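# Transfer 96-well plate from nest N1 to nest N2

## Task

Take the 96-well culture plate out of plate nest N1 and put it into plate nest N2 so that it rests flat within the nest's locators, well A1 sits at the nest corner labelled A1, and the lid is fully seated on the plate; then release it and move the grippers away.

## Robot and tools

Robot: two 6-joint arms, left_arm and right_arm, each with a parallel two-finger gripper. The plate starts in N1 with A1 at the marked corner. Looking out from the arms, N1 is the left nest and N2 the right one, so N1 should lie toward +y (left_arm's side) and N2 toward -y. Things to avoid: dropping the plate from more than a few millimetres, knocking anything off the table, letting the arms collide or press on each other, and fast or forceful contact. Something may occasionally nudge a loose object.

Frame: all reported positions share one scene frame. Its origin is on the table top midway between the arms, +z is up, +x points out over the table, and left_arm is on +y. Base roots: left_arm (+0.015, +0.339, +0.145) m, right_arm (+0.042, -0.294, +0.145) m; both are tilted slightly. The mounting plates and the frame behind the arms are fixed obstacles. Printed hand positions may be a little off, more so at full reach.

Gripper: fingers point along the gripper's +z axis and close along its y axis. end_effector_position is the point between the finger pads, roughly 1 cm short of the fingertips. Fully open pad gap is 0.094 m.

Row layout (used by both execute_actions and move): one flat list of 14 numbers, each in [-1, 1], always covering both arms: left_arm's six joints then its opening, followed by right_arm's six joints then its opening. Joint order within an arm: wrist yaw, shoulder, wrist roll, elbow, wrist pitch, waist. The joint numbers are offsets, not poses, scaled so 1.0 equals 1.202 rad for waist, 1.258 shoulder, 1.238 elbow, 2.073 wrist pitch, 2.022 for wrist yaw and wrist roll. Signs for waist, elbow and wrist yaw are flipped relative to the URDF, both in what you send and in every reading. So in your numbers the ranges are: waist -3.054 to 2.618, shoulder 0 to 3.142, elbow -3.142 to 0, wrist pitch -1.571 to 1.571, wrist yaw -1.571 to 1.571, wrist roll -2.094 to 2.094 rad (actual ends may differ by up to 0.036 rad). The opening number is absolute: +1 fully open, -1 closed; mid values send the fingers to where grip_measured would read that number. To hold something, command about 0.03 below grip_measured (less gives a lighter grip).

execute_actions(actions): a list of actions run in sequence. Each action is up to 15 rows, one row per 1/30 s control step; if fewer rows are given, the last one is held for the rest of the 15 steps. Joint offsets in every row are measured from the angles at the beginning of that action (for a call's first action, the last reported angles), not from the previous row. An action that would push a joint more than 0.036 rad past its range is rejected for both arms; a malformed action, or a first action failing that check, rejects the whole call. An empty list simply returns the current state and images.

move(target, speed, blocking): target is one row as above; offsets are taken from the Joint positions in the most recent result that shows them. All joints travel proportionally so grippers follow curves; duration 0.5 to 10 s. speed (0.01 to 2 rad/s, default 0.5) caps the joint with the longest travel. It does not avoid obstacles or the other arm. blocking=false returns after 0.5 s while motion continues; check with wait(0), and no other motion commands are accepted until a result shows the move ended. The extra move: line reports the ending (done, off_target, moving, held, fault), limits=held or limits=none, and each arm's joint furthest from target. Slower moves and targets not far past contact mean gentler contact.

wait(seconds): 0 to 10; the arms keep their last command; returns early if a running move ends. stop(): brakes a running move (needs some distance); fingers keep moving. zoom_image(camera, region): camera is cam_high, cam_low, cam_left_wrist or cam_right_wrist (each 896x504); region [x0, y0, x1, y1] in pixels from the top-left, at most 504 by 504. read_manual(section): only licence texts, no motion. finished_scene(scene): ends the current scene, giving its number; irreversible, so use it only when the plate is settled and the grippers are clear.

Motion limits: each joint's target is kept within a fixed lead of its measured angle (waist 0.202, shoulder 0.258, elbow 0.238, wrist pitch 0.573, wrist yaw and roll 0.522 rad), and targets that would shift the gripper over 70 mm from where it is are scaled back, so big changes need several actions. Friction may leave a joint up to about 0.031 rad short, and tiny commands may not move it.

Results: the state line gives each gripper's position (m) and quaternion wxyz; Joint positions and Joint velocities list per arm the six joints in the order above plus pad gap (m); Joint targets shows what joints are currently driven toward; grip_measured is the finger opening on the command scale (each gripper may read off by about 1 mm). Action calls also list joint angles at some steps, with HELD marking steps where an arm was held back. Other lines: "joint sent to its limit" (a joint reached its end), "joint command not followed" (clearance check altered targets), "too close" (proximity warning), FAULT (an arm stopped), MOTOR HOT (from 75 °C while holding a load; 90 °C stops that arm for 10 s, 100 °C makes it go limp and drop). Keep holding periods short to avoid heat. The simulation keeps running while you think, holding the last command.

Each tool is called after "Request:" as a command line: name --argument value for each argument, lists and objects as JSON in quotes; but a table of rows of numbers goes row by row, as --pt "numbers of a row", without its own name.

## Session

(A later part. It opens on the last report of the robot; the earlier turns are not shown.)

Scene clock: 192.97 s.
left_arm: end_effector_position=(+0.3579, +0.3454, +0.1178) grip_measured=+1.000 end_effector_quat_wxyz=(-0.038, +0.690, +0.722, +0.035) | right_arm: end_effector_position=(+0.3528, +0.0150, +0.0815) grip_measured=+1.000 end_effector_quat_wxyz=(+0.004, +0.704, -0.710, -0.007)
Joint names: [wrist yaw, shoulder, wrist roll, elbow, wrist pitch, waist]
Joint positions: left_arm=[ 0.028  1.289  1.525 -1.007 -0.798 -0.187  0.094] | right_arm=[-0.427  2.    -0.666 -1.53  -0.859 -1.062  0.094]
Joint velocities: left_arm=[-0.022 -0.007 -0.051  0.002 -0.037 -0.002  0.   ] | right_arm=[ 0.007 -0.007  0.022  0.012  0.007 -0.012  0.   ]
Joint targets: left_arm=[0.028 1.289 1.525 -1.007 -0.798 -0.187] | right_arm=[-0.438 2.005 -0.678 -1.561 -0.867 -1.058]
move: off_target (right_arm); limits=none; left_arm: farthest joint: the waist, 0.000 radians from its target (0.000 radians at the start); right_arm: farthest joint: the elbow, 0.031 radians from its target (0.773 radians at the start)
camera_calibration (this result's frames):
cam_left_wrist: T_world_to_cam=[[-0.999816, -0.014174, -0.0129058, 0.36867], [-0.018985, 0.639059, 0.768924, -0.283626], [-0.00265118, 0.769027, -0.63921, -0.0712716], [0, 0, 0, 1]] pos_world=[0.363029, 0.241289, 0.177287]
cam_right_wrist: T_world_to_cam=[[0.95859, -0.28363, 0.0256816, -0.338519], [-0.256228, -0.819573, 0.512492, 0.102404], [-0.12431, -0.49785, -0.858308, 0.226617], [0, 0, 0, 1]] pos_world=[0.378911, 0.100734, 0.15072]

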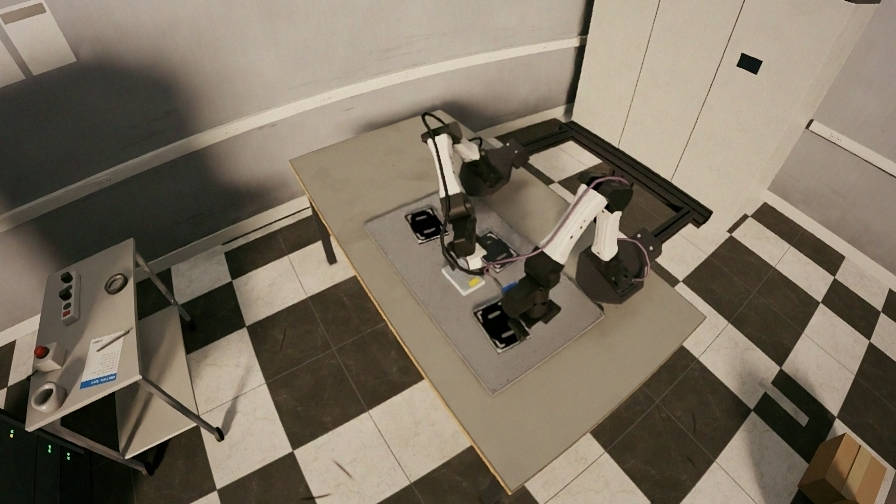

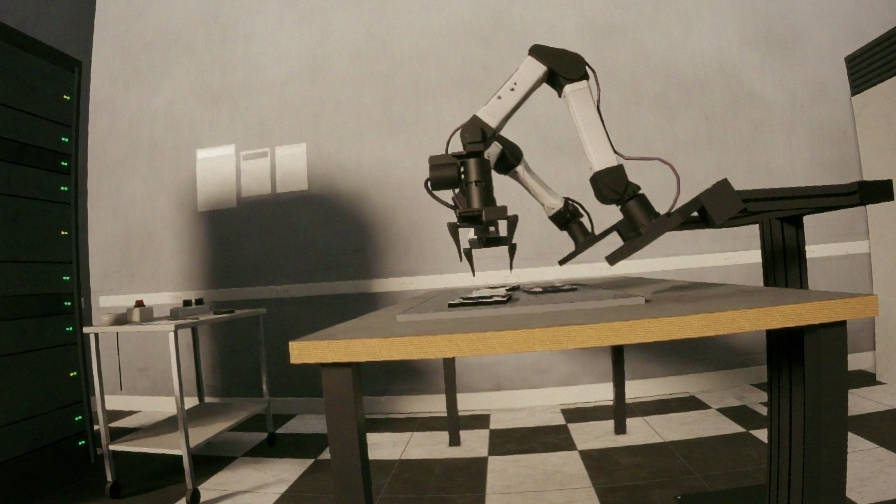

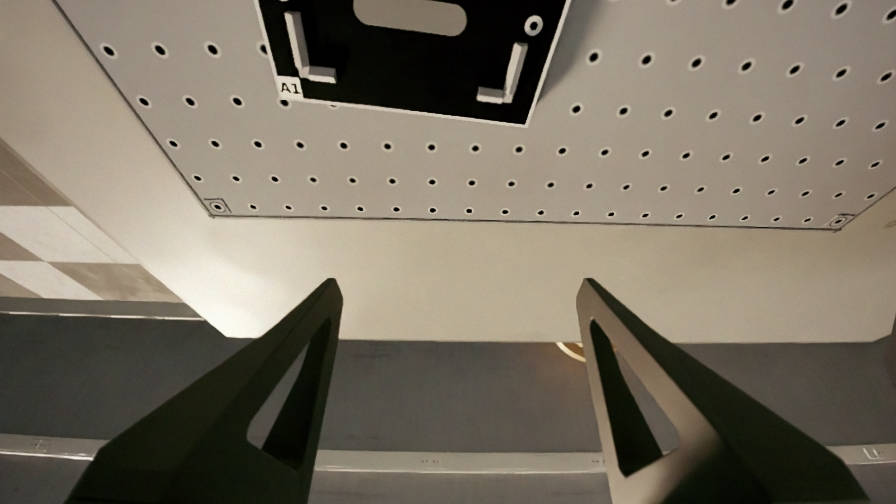

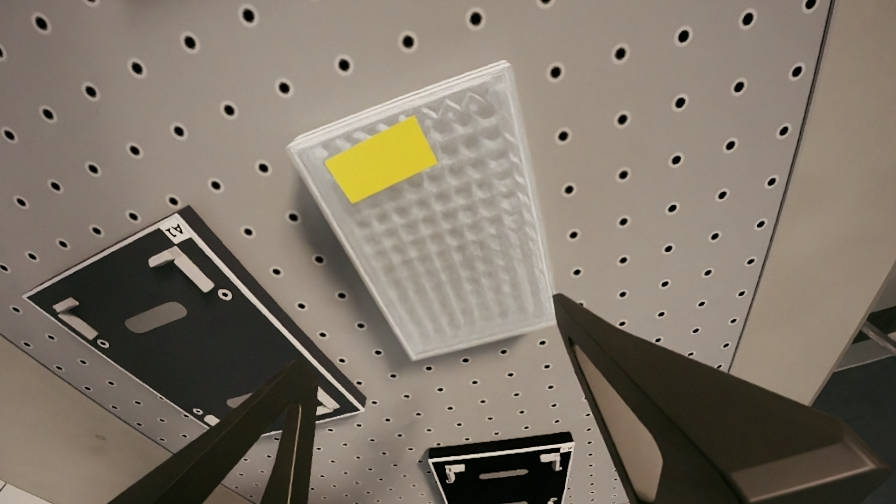

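Request:
move --target '[0,0,0,0,0,0,1,0,0.064,-0.034,0.006,0.058,0.05,1]' --speed 0.15

Scene clock: 208.10 s.
left_arm: end_effector_position=(+0.3579, +0.3454, +0.1178) grip_measured=+1.000 end_effector_quat_wxyz=(-0.038, +0.690, +0.722, +0.035) | right_arm: end_effector_position=(+0.3675, +0.0141, +0.0473) grip_measured=+1.000 end_effector_quat_wxyz=(-0.001, +0.702, -0.712, -0.000)
Joint names: [wrist yaw, shoulder, wrist roll, elbow, wrist pitch, waist]
Joint positions: left_arm=[ 0.028  1.289  1.525 -1.007 -0.798 -0.187  0.094] | right_arm=[-0.427  2.069 -0.724 -1.53  -0.755 -1.005  0.094]
Joint velocities: left_arm=[-0.007 -0.012 -0.066 -0.017 -0.051  0.017  0.   ] | right_arm=[ 0.022 -0.012 -0.007  0.012 -0.007  0.022  0.   ]
Joint targets: left_arm=[0.028 1.289 1.525 -1.007 -0.798 -0.187] | right_arm=[-0.427 2.081 -0.735 -1.522 -0.739 -1.001]
move: done; limits=none; left_arm: farthest joint: the waist, 0.000 radians from its target (0.000 radians at the start); right_arm: farthest joint: the wrist pitch, 0.016 radians from its target (0.120 radians at the start)
camera_calibration (this result's frames):
cam_left_wrist: T_world_to_cam=[[-0.999816, -0.014174, -0.0129058, 0.36867], [-0.018985, 0.639059, 0.768924, -0.283626], [-0.00265118, 0.769027, -0.63921, -0.0712716], [0, 0, 0, 1]] pos_world=[0.363029, 0.241289, 0.177287]
cam_right_wrist: T_world_to_cam=[[0.956052, -0.290043, 0.0428862, -0.351808], [-0.270525, -0.816237, 0.510463, 0.12835], [-0.113051, -0.499631, -0.858829, 0.194559], [0, 0, 0, 1]] pos_world=[0.393064, 0.099932, 0.116663]

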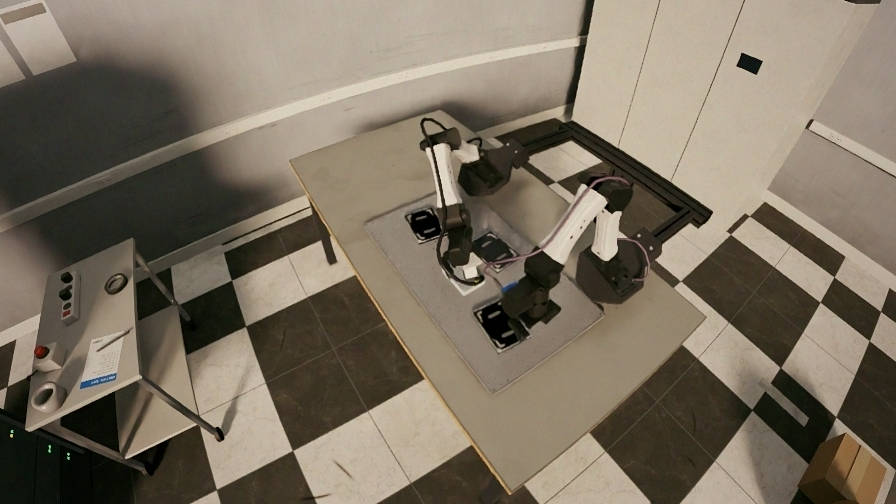

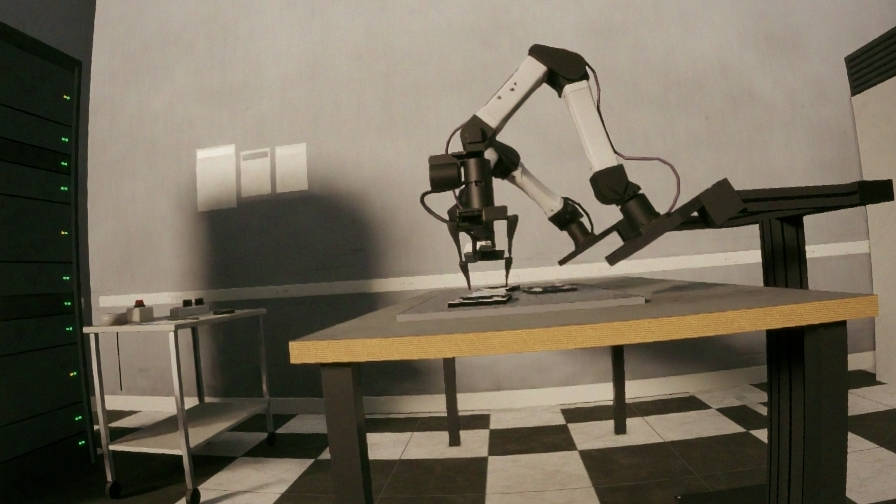

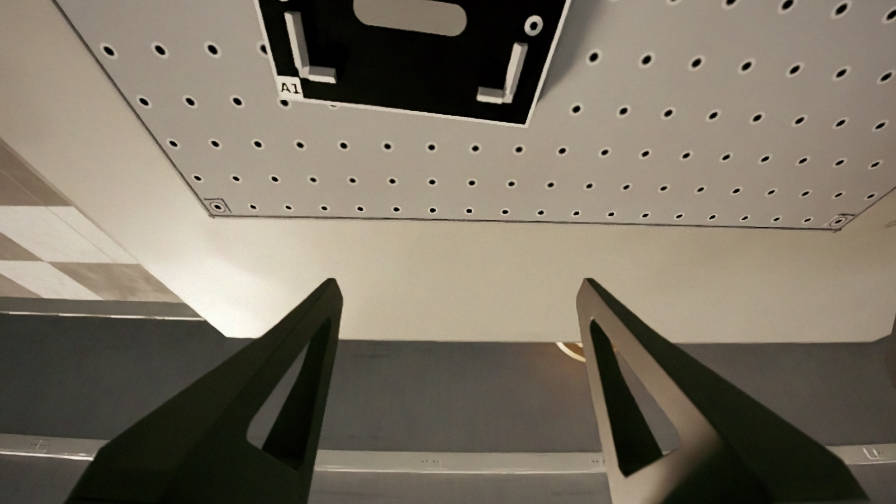

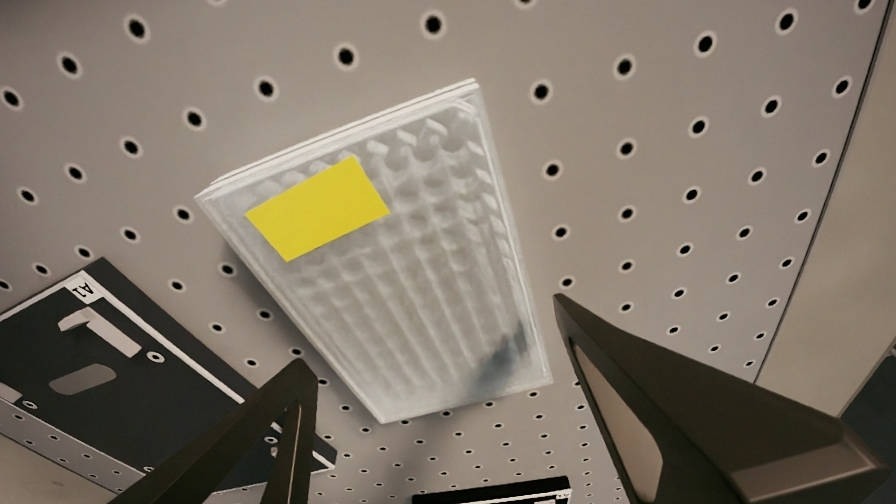

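Request:
move --target '[0,0,0,0,0,0,1,0,0.057,-0.014,-0.037,0.024,0.008,1]' --speed 0.05

Scene clock: 218.20 s.
left_arm: end_effector_position=(+0.3579, +0.3454, +0.1178) grip_measured=+1.000 end_effector_quat_wxyz=(-0.038, +0.690, +0.722, +0.035) | right_arm: end_effector_position=(+0.3655, +0.0207, +0.0288) grip_measured=+1.000 end_effector_quat_wxyz=(+0.003, +0.707, -0.707, +0.001)
Joint names: [wrist yaw, shoulder, wrist roll, elbow, wrist pitch, waist]
Joint positions: left_arm=[ 0.028  1.289  1.525 -1.007 -0.798 -0.187  0.094] | right_arm=[-0.428  2.128 -0.741 -1.549 -0.722 -1.     0.094]
Joint velocities: left_arm=[ 0.022  0.002 -0.007 -0.012  0.007  0.017  0.   ] | right_arm=[ 0.007 -0.007  0.022  0.007 -0.007 -0.002  0.   ]
Joint targets: left_arm=[0.028 1.289 1.525 -1.007 -0.798 -0.187] | right_arm=[-0.427 2.141 -0.752 -1.576 -0.706 -0.995]
move: off_target (right_arm); limits=none; left_arm: farthest joint: the waist, 0.000 radians from its target (0.000 radians at the start); right_arm: farthest joint: the elbow, 0.027 radians from its target (0.046 radians at the start)
camera_calibration (this result's frames):
cam_left_wrist: T_world_to_cam=[[-0.999816, -0.014174, -0.0129058, 0.36867], [-0.018985, 0.639059, 0.768924, -0.283626], [-0.00265118, 0.769027, -0.63921, -0.0712716], [0, 0, 0, 1]] pos_world=[0.363029, 0.241289, 0.177287]
cam_right_wrist: T_world_to_cam=[[0.960525, -0.275092, 0.0414172, -0.349057], [-0.256214, -0.816783, 0.516934, 0.137171], [-0.108375, -0.50714, -0.855023, 0.180146], [0, 0, 0, 1]] pos_world=[0.389947, 0.107376, 0.0975779]

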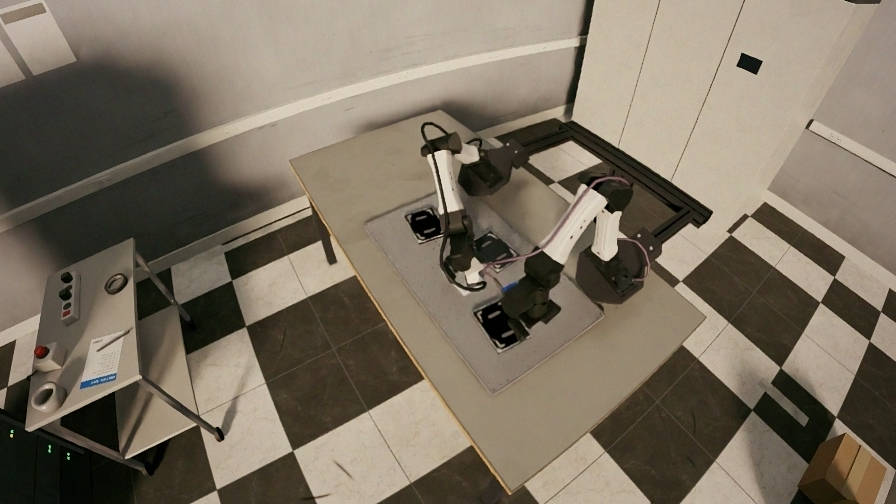

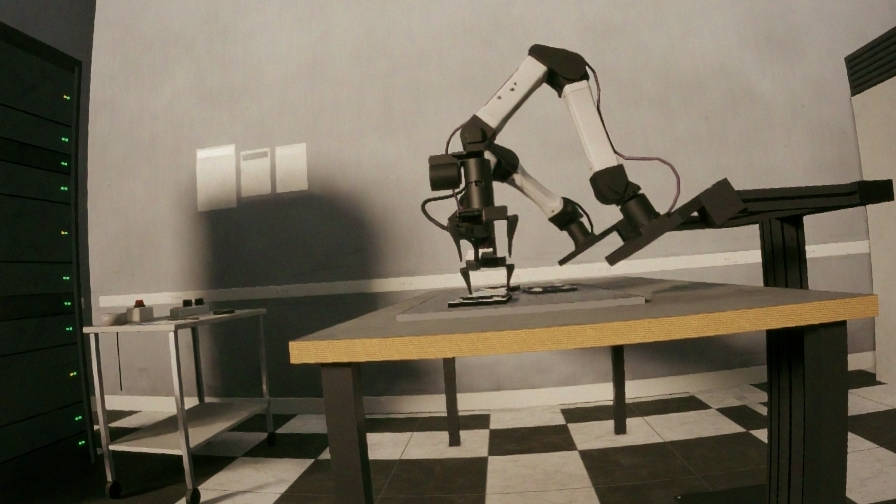

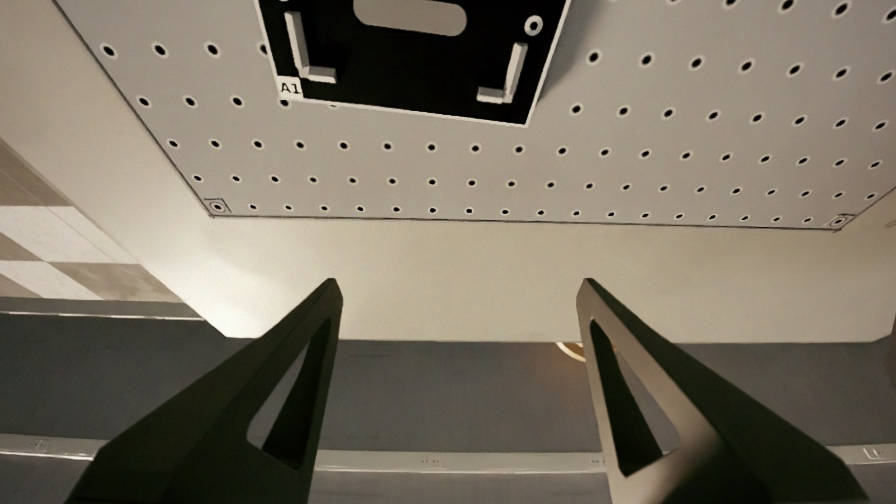

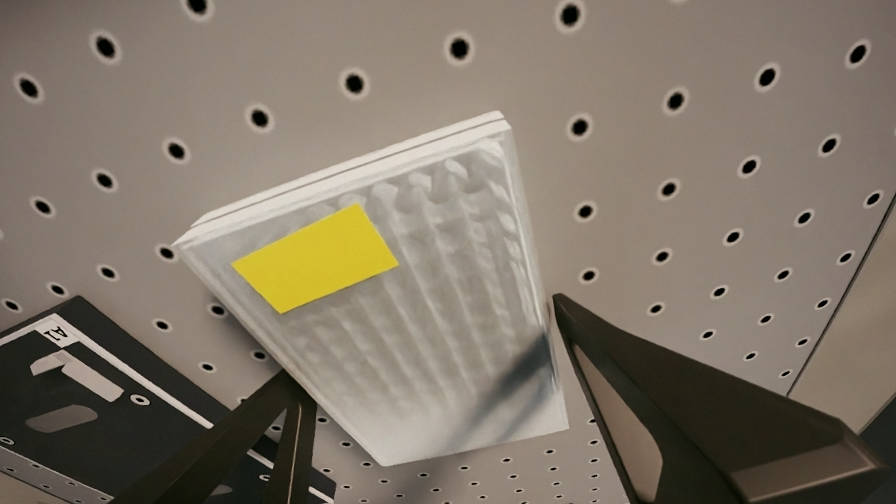

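Request:
execute_actions --actions '[[[0,0,0,0,0,0,1,0,0.016,0,-0.012,0.01,0,1]],[[0,0,0,0,0,0,1,0,0,0,0,0,0,0.9]],[[0,0,0,0,0,0,1,0,0,0,0,0,0,0.76]],[[0,0,0,0,0,0,1,0,0,0,0,0,0,0.76]]]'

Scene clock: 222.77 s.
left_arm: end_effector_position=(+0.3579, +0.3454, +0.1178) grip_measured=+1.000 end_effector_quat_wxyz=(-0.038, +0.690, +0.722, +0.035) | right_arm: end_effector_position=(+0.3662, +0.0215, +0.0288) grip_measured=+0.795 end_effector_quat_wxyz=(+0.001, +0.707, -0.707, +0.001)
Joint names: [wrist yaw, shoulder, wrist roll, elbow, wrist pitch, waist]
Joint positions: left_arm=[ 0.028  1.289  1.525 -1.007 -0.798 -0.187  0.094] | right_arm=[-0.428  2.128 -0.741 -1.549 -0.717 -1.     0.084]
Joint velocities: left_arm=[-0.051 -0.007  0.022  0.002  0.037  0.002  0.   ] | right_arm=[ 0.051  0.007 -0.007 -0.002 -0.007 -0.007 -0.001]
Joint targets: left_arm=[0.028 1.289 1.525 -1.007 -0.798 -0.187] | right_arm=[-0.428 2.128 -0.741 -1.549 -0.717 -1.000]
Step readings (joint positions; steps 1 to 15: 1st action; 16 to 30: 2nd action; 31 to 45: 3rd action; 46 to 60: 4th action):
0: left_arm=[0.028 1.289 1.525 -1.007 -0.798 -0.187] | right_arm=[-0.428 2.128 -0.741 -1.549 -0.721 -1.000]
1: left_arm=[0.028 1.289 1.525 -1.007 -0.798 -0.187] | right_arm=[-0.428 2.128 -0.741 -1.549 -0.721 -1.000]
2: left_arm=[0.028 1.289 1.525 -1.007 -0.798 -0.187] | right_arm=[-0.428 2.128 -0.741 -1.549 -0.721 -1.000]
4: left_arm=[0.028 1.289 1.525 -1.007 -0.798 -0.187] | right_arm=[-0.428 2.128 -0.741 -1.549 -0.719 -1.000]
8: left_arm=[0.028 1.289 1.525 -1.007 -0.798 -0.187] | right_arm=[-0.428 2.128 -0.741 -1.549 -0.718 -1.000]
15: left_arm=[0.028 1.289 1.525 -1.007 -0.798 -0.187] | right_arm=[-0.428 2.128 -0.741 -1.549 -0.717 -1.000]
16: left_arm=[0.028 1.289 1.525 -1.007 -0.798 -0.187] | right_arm=[-0.428 2.128 -0.741 -1.549 -0.717 -1.000]
17: left_arm=[0.028 1.289 1.525 -1.007 -0.798 -0.187] | right_arm=[-0.428 2.128 -0.741 -1.549 -0.717 -1.000]
19: left_arm=[0.028 1.289 1.525 -1.007 -0.798 -0.187] | right_arm=[-0.428 2.128 -0.741 -1.549 -0.717 -1.000]
23: left_arm=[0.028 1.289 1.525 -1.007 -0.798 -0.187] | right_arm=[-0.428 2.128 -0.741 -1.549 -0.717 -1.000]
30: left_arm=[0.028 1.289 1.525 -1.007 -0.798 -0.187] | right_arm=[-0.428 2.128 -0.741 -1.549 -0.717 -1.000]
31: left_arm=[0.028 1.289 1.525 -1.007 -0.798 -0.187] | right_arm=[-0.428 2.128 -0.741 -1.549 -0.717 -1.000]
32: left_arm=[0.028 1.289 1.525 -1.007 -0.798 -0.187] | right_arm=[-0.428 2.128 -0.741 -1.549 -0.717 -1.000]
34: left_arm=[0.028 1.289 1.525 -1.007 -0.798 -0.187] | right_arm=[-0.428 2.128 -0.741 -1.549 -0.717 -1.000]
38: left_arm=[0.028 1.289 1.525 -1.007 -0.798 -0.187] | right_arm=[-0.428 2.128 -0.741 -1.549 -0.717 -1.000]
45: left_arm=[0.028 1.289 1.525 -1.007 -0.798 -0.187] | right_arm=[-0.428 2.128 -0.741 -1.549 -0.717 -1.000]
46: left_arm=[0.028 1.289 1.525 -1.007 -0.798 -0.187] | right_arm=[-0.428 2.128 -0.741 -1.549 -0.717 -1.000]
47: left_arm=[0.028 1.289 1.525 -1.007 -0.798 -0.187] | right_arm=[-0.428 2.128 -0.741 -1.549 -0.717 -1.000]
49: left_arm=[0.028 1.289 1.525 -1.007 -0.798 -0.187] | right_arm=[-0.428 2.128 -0.741 -1.549 -0.717 -1.000]
53: left_arm=[0.028 1.289 1.525 -1.007 -0.798 -0.187] | right_arm=[-0.428 2.128 -0.741 -1.549 -0.717 -1.000]
60: Joint positions above
camera_calibration (this result's frames):
cam_left_wrist: T_world_to_cam=[[-0.999816, -0.014174, -0.0129058, 0.36867], [-0.018985, 0.639059, 0.768924, -0.283626], [-0.00265118, 0.769027, -0.63921, -0.0712716], [0, 0, 0, 1]] pos_world=[0.363029, 0.241289, 0.177287]
cam_right_wrist: T_world_to_cam=[[0.960095, -0.276306, 0.0432741, -0.349396], [-0.258588, -0.818075, 0.513698, 0.138982], [-0.106536, -0.504389, -0.856879, 0.179935], [0, 0, 0, 1]] pos_world=[0.390562, 0.107915, 0.0979081]

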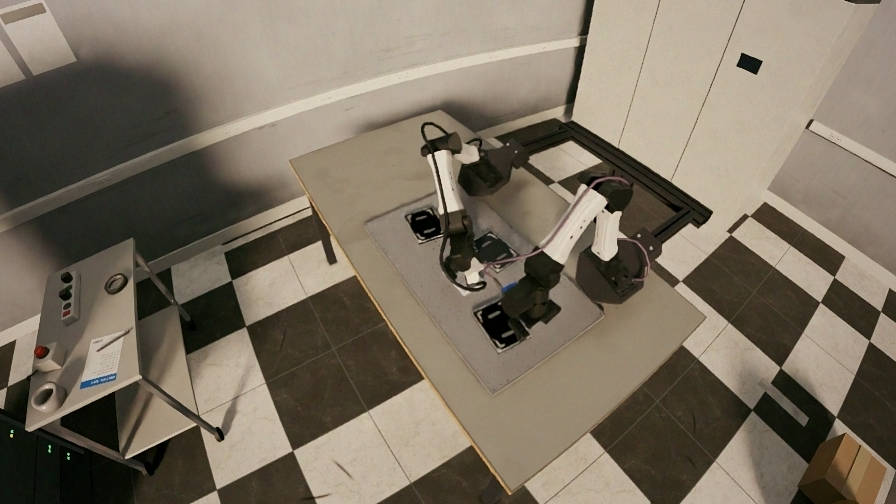

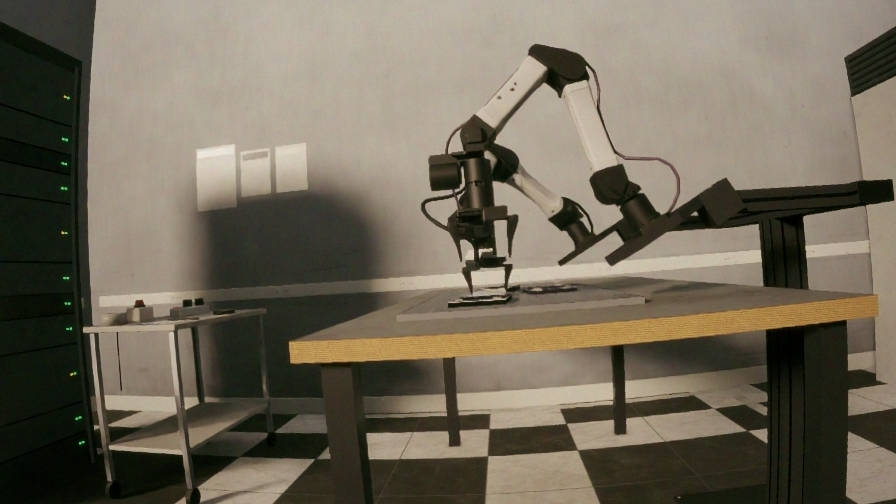

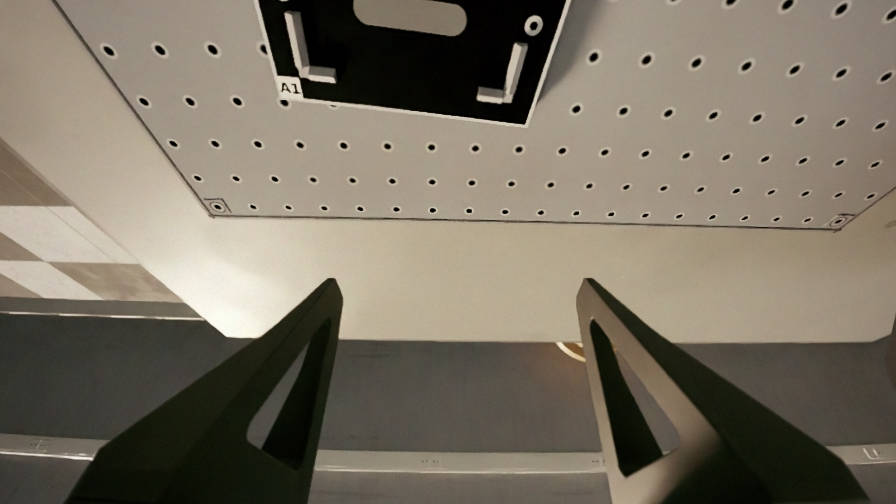

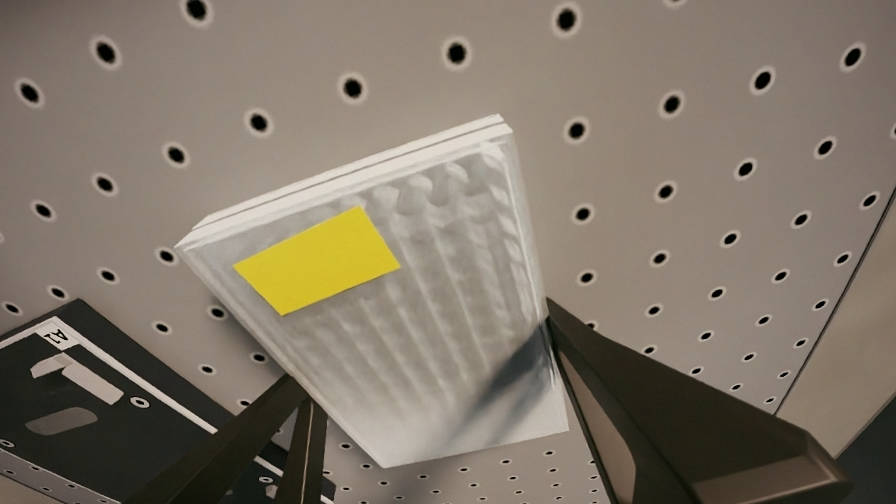

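Request:
move --target '[0,0,0,0,0,0,1,0,-0.118,0.04,0.02,-0.072,-0.055,0.76]' --speed 0.1

Scene clock: 228.03 s.
left_arm: end_effector_position=(+0.3579, +0.3454, +0.1178) grip_measured=+1.000 end_effector_quat_wxyz=(-0.038, +0.690, +0.722, +0.035) | right_arm: end_effector_position=(+0.3605, +0.0188, +0.0829) grip_measured=+0.795 end_effector_quat_wxyz=(-0.005, +0.701, -0.713, -0.007)
Joint names: [wrist yaw, shoulder, wrist roll, elbow, wrist pitch, waist]
Joint positions: left_arm=[ 0.028  1.289  1.525 -1.007 -0.798 -0.187  0.094] | right_arm=[-0.428  2.005 -0.672 -1.549 -0.85  -1.056  0.084]
Joint velocities: left_arm=[ 0.051 -0.012  0.007 -0.007  0.007 -0.012  0.   ] | right_arm=[ 0.007 -0.012 -0.007 -0.007  0.037  0.007  0.   ]
Joint targets: left_arm=[0.028 1.289 1.525 -1.007 -0.798 -0.187] | right_arm=[-0.428 1.979 -0.660 -1.524 -0.866 -1.066]
move: off_target (right_arm); limits=none; left_arm: farthest joint: the waist, 0.000 radians from its target (0.000 radians at the start); right_arm: farthest joint: the shoulder, 0.025 radians from its target (0.148 radians at the start)
camera_calibration (this result's frames):
cam_left_wrist: T_world_to_cam=[[-0.999816, -0.014174, -0.0129058, 0.36867], [-0.018985, 0.639059, 0.768924, -0.283626], [-0.00265118, 0.769027, -0.63921, -0.0712716], [0, 0, 0, 1]] pos_world=[0.363029, 0.241289, 0.177287]
cam_right_wrist: T_world_to_cam=[[0.955286, -0.293555, 0.0354063, -0.344283], [-0.271583, -0.823762, 0.497654, 0.113627], [-0.116922, -0.485018, -0.866653, 0.228428], [0, 0, 0, 1]] pos_world=[0.386457, 0.103327, 0.153611]

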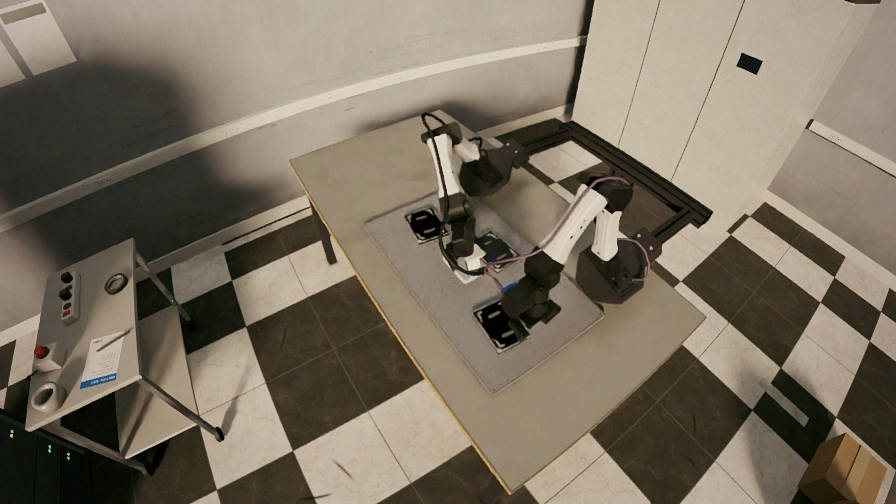

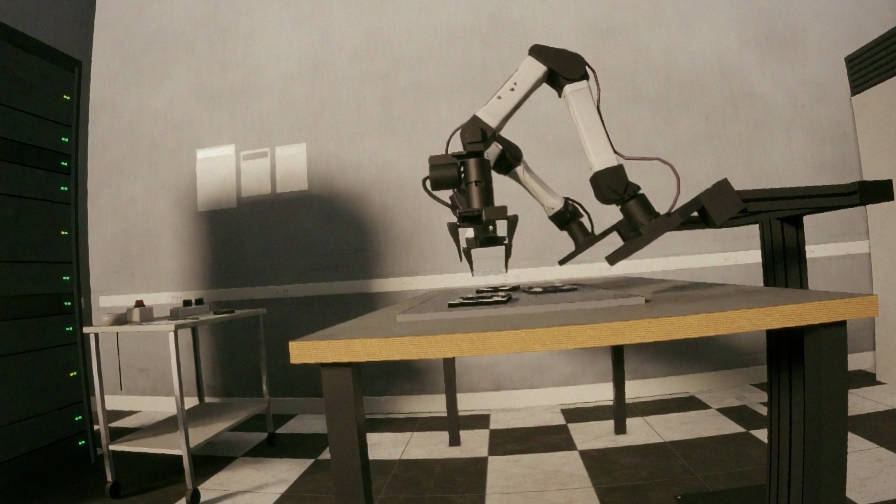

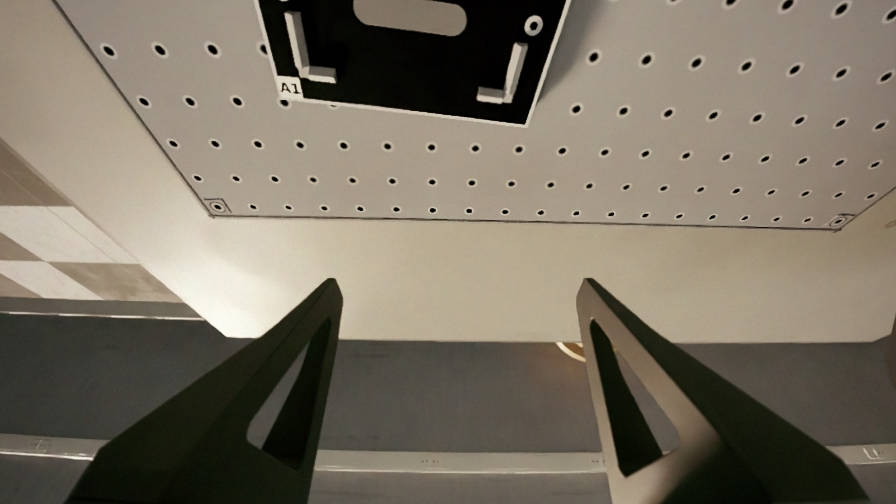

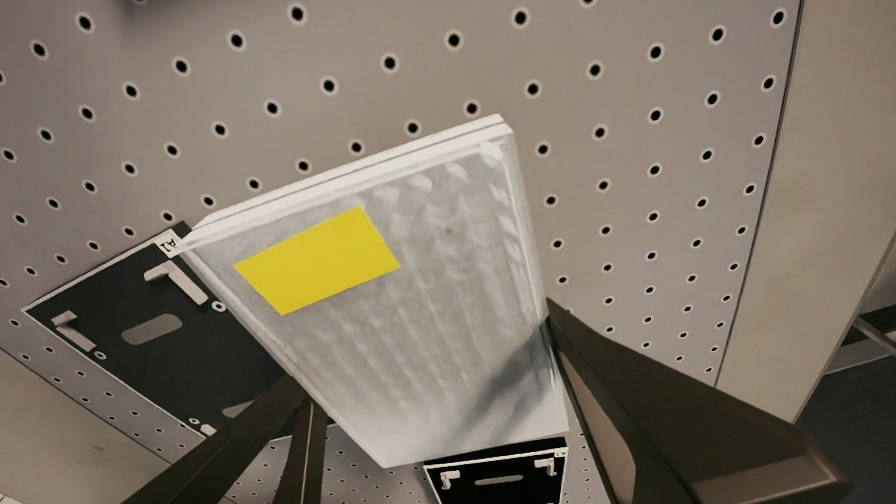

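Request:
move --target '[0,0,0,0,0,0,1,0.1345,-0.597,-0.302,0.659,0.135,0.635,0.76]' --speed 0.35

Scene clock: 241.70 s.
left_arm: end_effector_position=(+0.3579, +0.3454, +0.1178) grip_measured=+1.000 end_effector_quat_wxyz=(-0.038, +0.690, +0.722, +0.035) | right_arm: end_effector_position=(+0.3373, -0.2670, +0.0734) grip_measured=+0.795 end_effector_quat_wxyz=(+0.012, +0.653, -0.757, -0.002)
Joint names: [wrist yaw, shoulder, wrist roll, elbow, wrist pitch, waist]
Joint positions: left_arm=[ 0.028  1.289  1.525 -1.007 -0.798 -0.187  0.094] | right_arm=[-0.165  1.278 -1.271 -0.752 -0.586 -0.299  0.084]
Joint velocities: left_arm=[ 0.022  0.007 -0.051  0.007 -0.022 -0.012  0.   ] | right_arm=[-0.037  0.002 -0.007  0.002  0.051  0.007 -0.001]
Joint targets: left_arm=[0.028 1.289 1.525 -1.007 -0.798 -0.187] | right_arm=[-0.156 1.254 -1.282 -0.733 -0.570 -0.293]
move: off_target (right_arm); limits=none; left_arm: farthest joint: the waist, 0.000 radians from its target (0.000 radians at the start); right_arm: farthest joint: the shoulder, 0.024 radians from its target (0.751 radians at the start)
camera_calibration (this result's frames):
cam_left_wrist: T_world_to_cam=[[-0.999816, -0.014174, -0.0129058, 0.36867], [-0.018985, 0.639059, 0.768924, -0.283626], [-0.00265118, 0.769027, -0.63921, -0.0712716], [0, 0, 0, 1]] pos_world=[0.363029, 0.241289, 0.177287]
cam_right_wrist: T_world_to_cam=[[0.909811, -0.413978, 0.0294213, -0.422081], [-0.365598, -0.765897, 0.528904, -0.0784596], [-0.196421, -0.491959, -0.848171, 0.102555], [0, 0, 0, 1]] pos_world=[0.375473, -0.184371, 0.1409]

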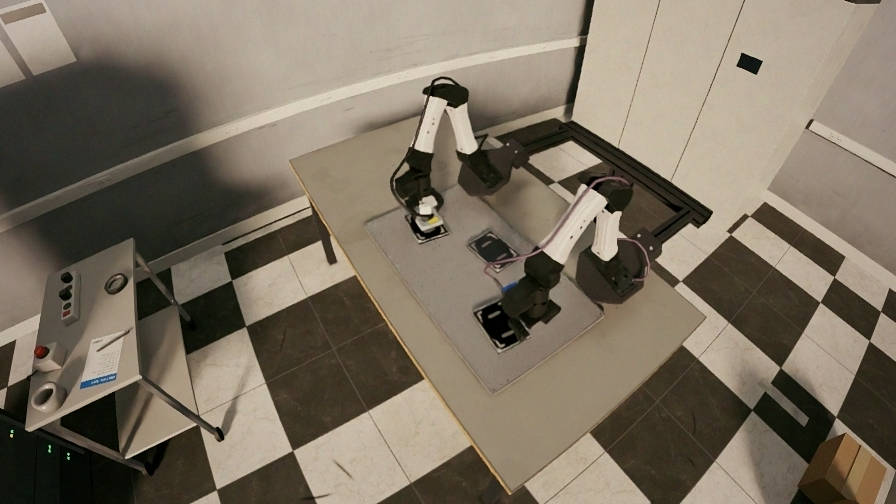

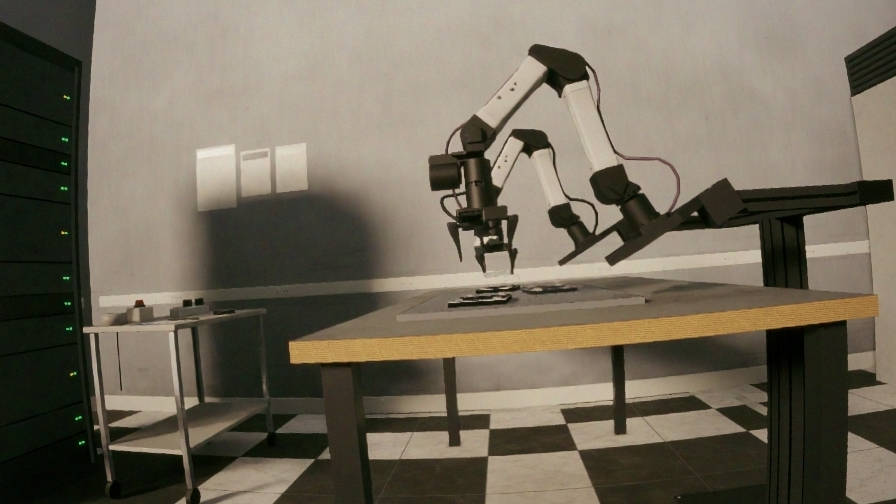

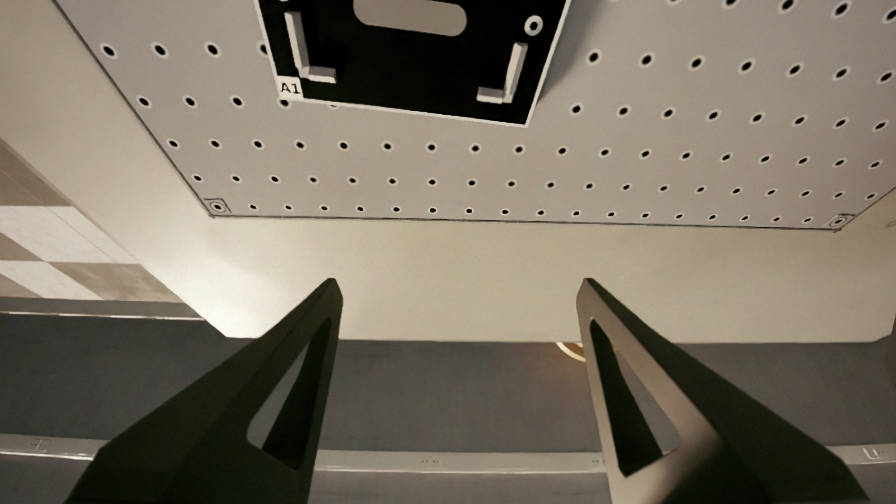

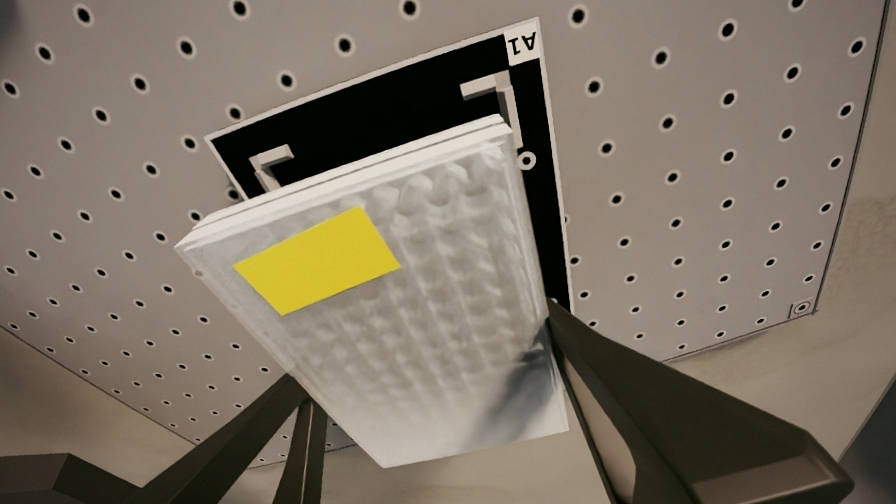

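Request:
zoom_image --camera "cam_right_wrist" --region '[170, 20, 590, 270]'

Region (170, 20, 590, 270) of cam_right_wrist's 896x504 image, scaled by 1.200, with more detail than that image has; it fills the top 300 rows of this view, and the rest is white.

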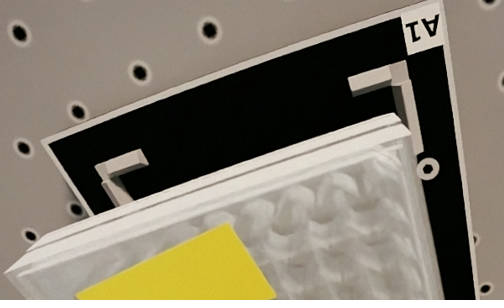

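Request:
move --target '[0,0,0,0,0,0,1,0.013,0.073,-0.013,0.046,0.075,0.019,0.76]' --speed 0.08

Request:
zoom_image --camera "cam_right_wrist" --region '[130, 20, 590, 300]'

Scene clock: 263.03 s.
left_arm: end_effector_position=(+0.3579, +0.3454, +0.1178) grip_measured=+1.000 end_effector_quat_wxyz=(-0.038, +0.690, +0.722, +0.035) | right_arm: end_effector_position=(+0.3415, -0.2644, +0.0491) grip_measured=+0.795 end_effector_quat_wxyz=(-0.000, +0.652, -0.758, +0.000)
Joint names: [wrist yaw, shoulder, wrist roll, elbow, wrist pitch, waist]
Joint positions: left_arm=[ 0.028  1.289  1.525 -1.007 -0.798 -0.187  0.094] | right_arm=[-0.149  1.356 -1.286 -0.716 -0.447 -0.283  0.084]
Joint velocities: left_arm=[ 0.007  0.002  0.007 -0.017  0.081  0.002  0.   ] | right_arm=[-0.007 -0.007 -0.007  0.007 -0.007  0.007 -0.   ]
Joint targets: left_arm=[0.028 1.289 1.525 -1.007 -0.798 -0.187] | right_arm=[-0.139 1.370 -1.297 -0.695 -0.431 -0.276]
move: off_target (right_arm); limits=none; left_arm: farthest joint: the waist, 0.000 radians from its target (0.000 radians at the start); right_arm: farthest joint: the elbow, 0.021 radians from its target (0.057 radians at the start)
camera_calibration (this result's frames):
cam_left_wrist: T_world_to_cam=[[-0.999816, -0.014174, -0.0129058, 0.36867], [-0.018985, 0.639059, 0.768924, -0.283626], [-0.00265118, 0.769027, -0.63921, -0.0712716], [0, 0, 0, 1]] pos_world=[0.363029, 0.241289, 0.177287]
cam_right_wrist: T_world_to_cam=[[0.908172, -0.41636, 0.0432177, -0.424874], [-0.378192, -0.77187, 0.511065, -0.0584561], [-0.179429, -0.48048, -0.858455, 0.0817276], [0, 0, 0, 1]] pos_world=[0.378415, -0.182753, 0.118396]

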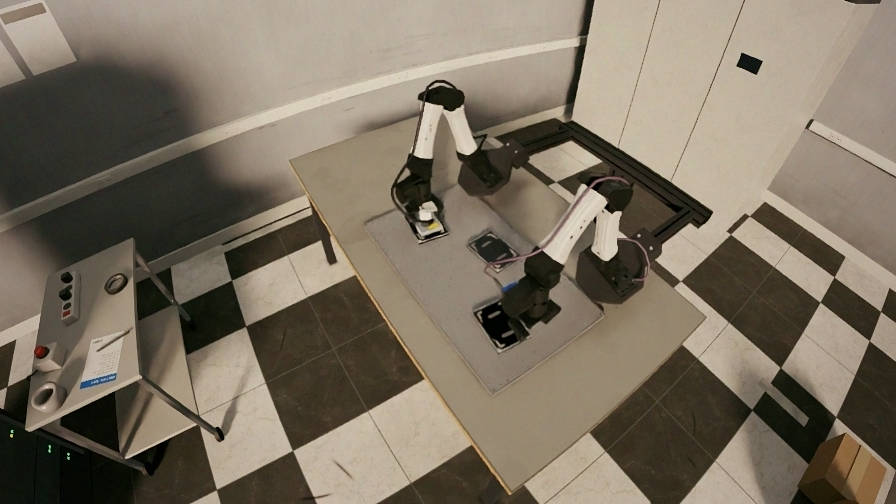

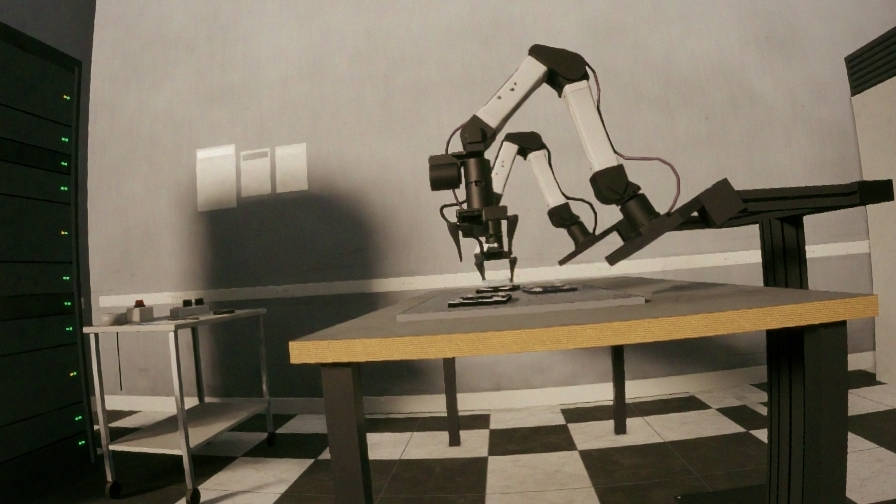

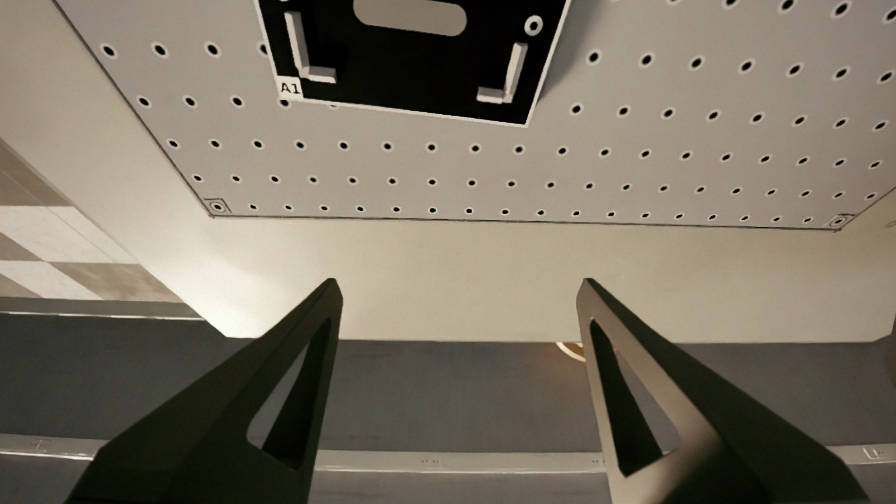

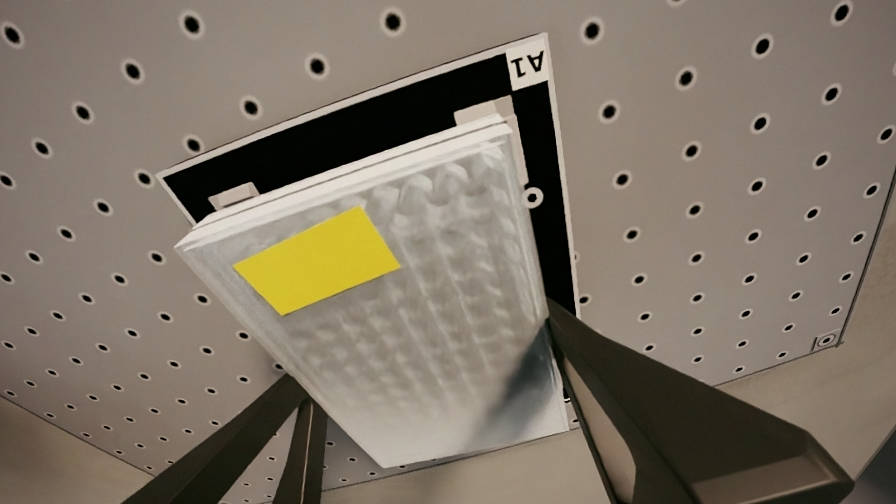

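Region (130, 20, 590, 300) of cam_right_wrist's 896x504 image, scaled by 1.096, with more detail than that image has; it fills the top 307 rows of this view, and the rest is white.

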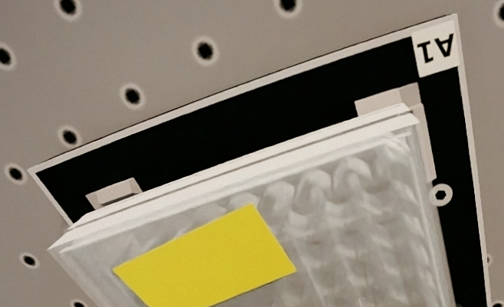

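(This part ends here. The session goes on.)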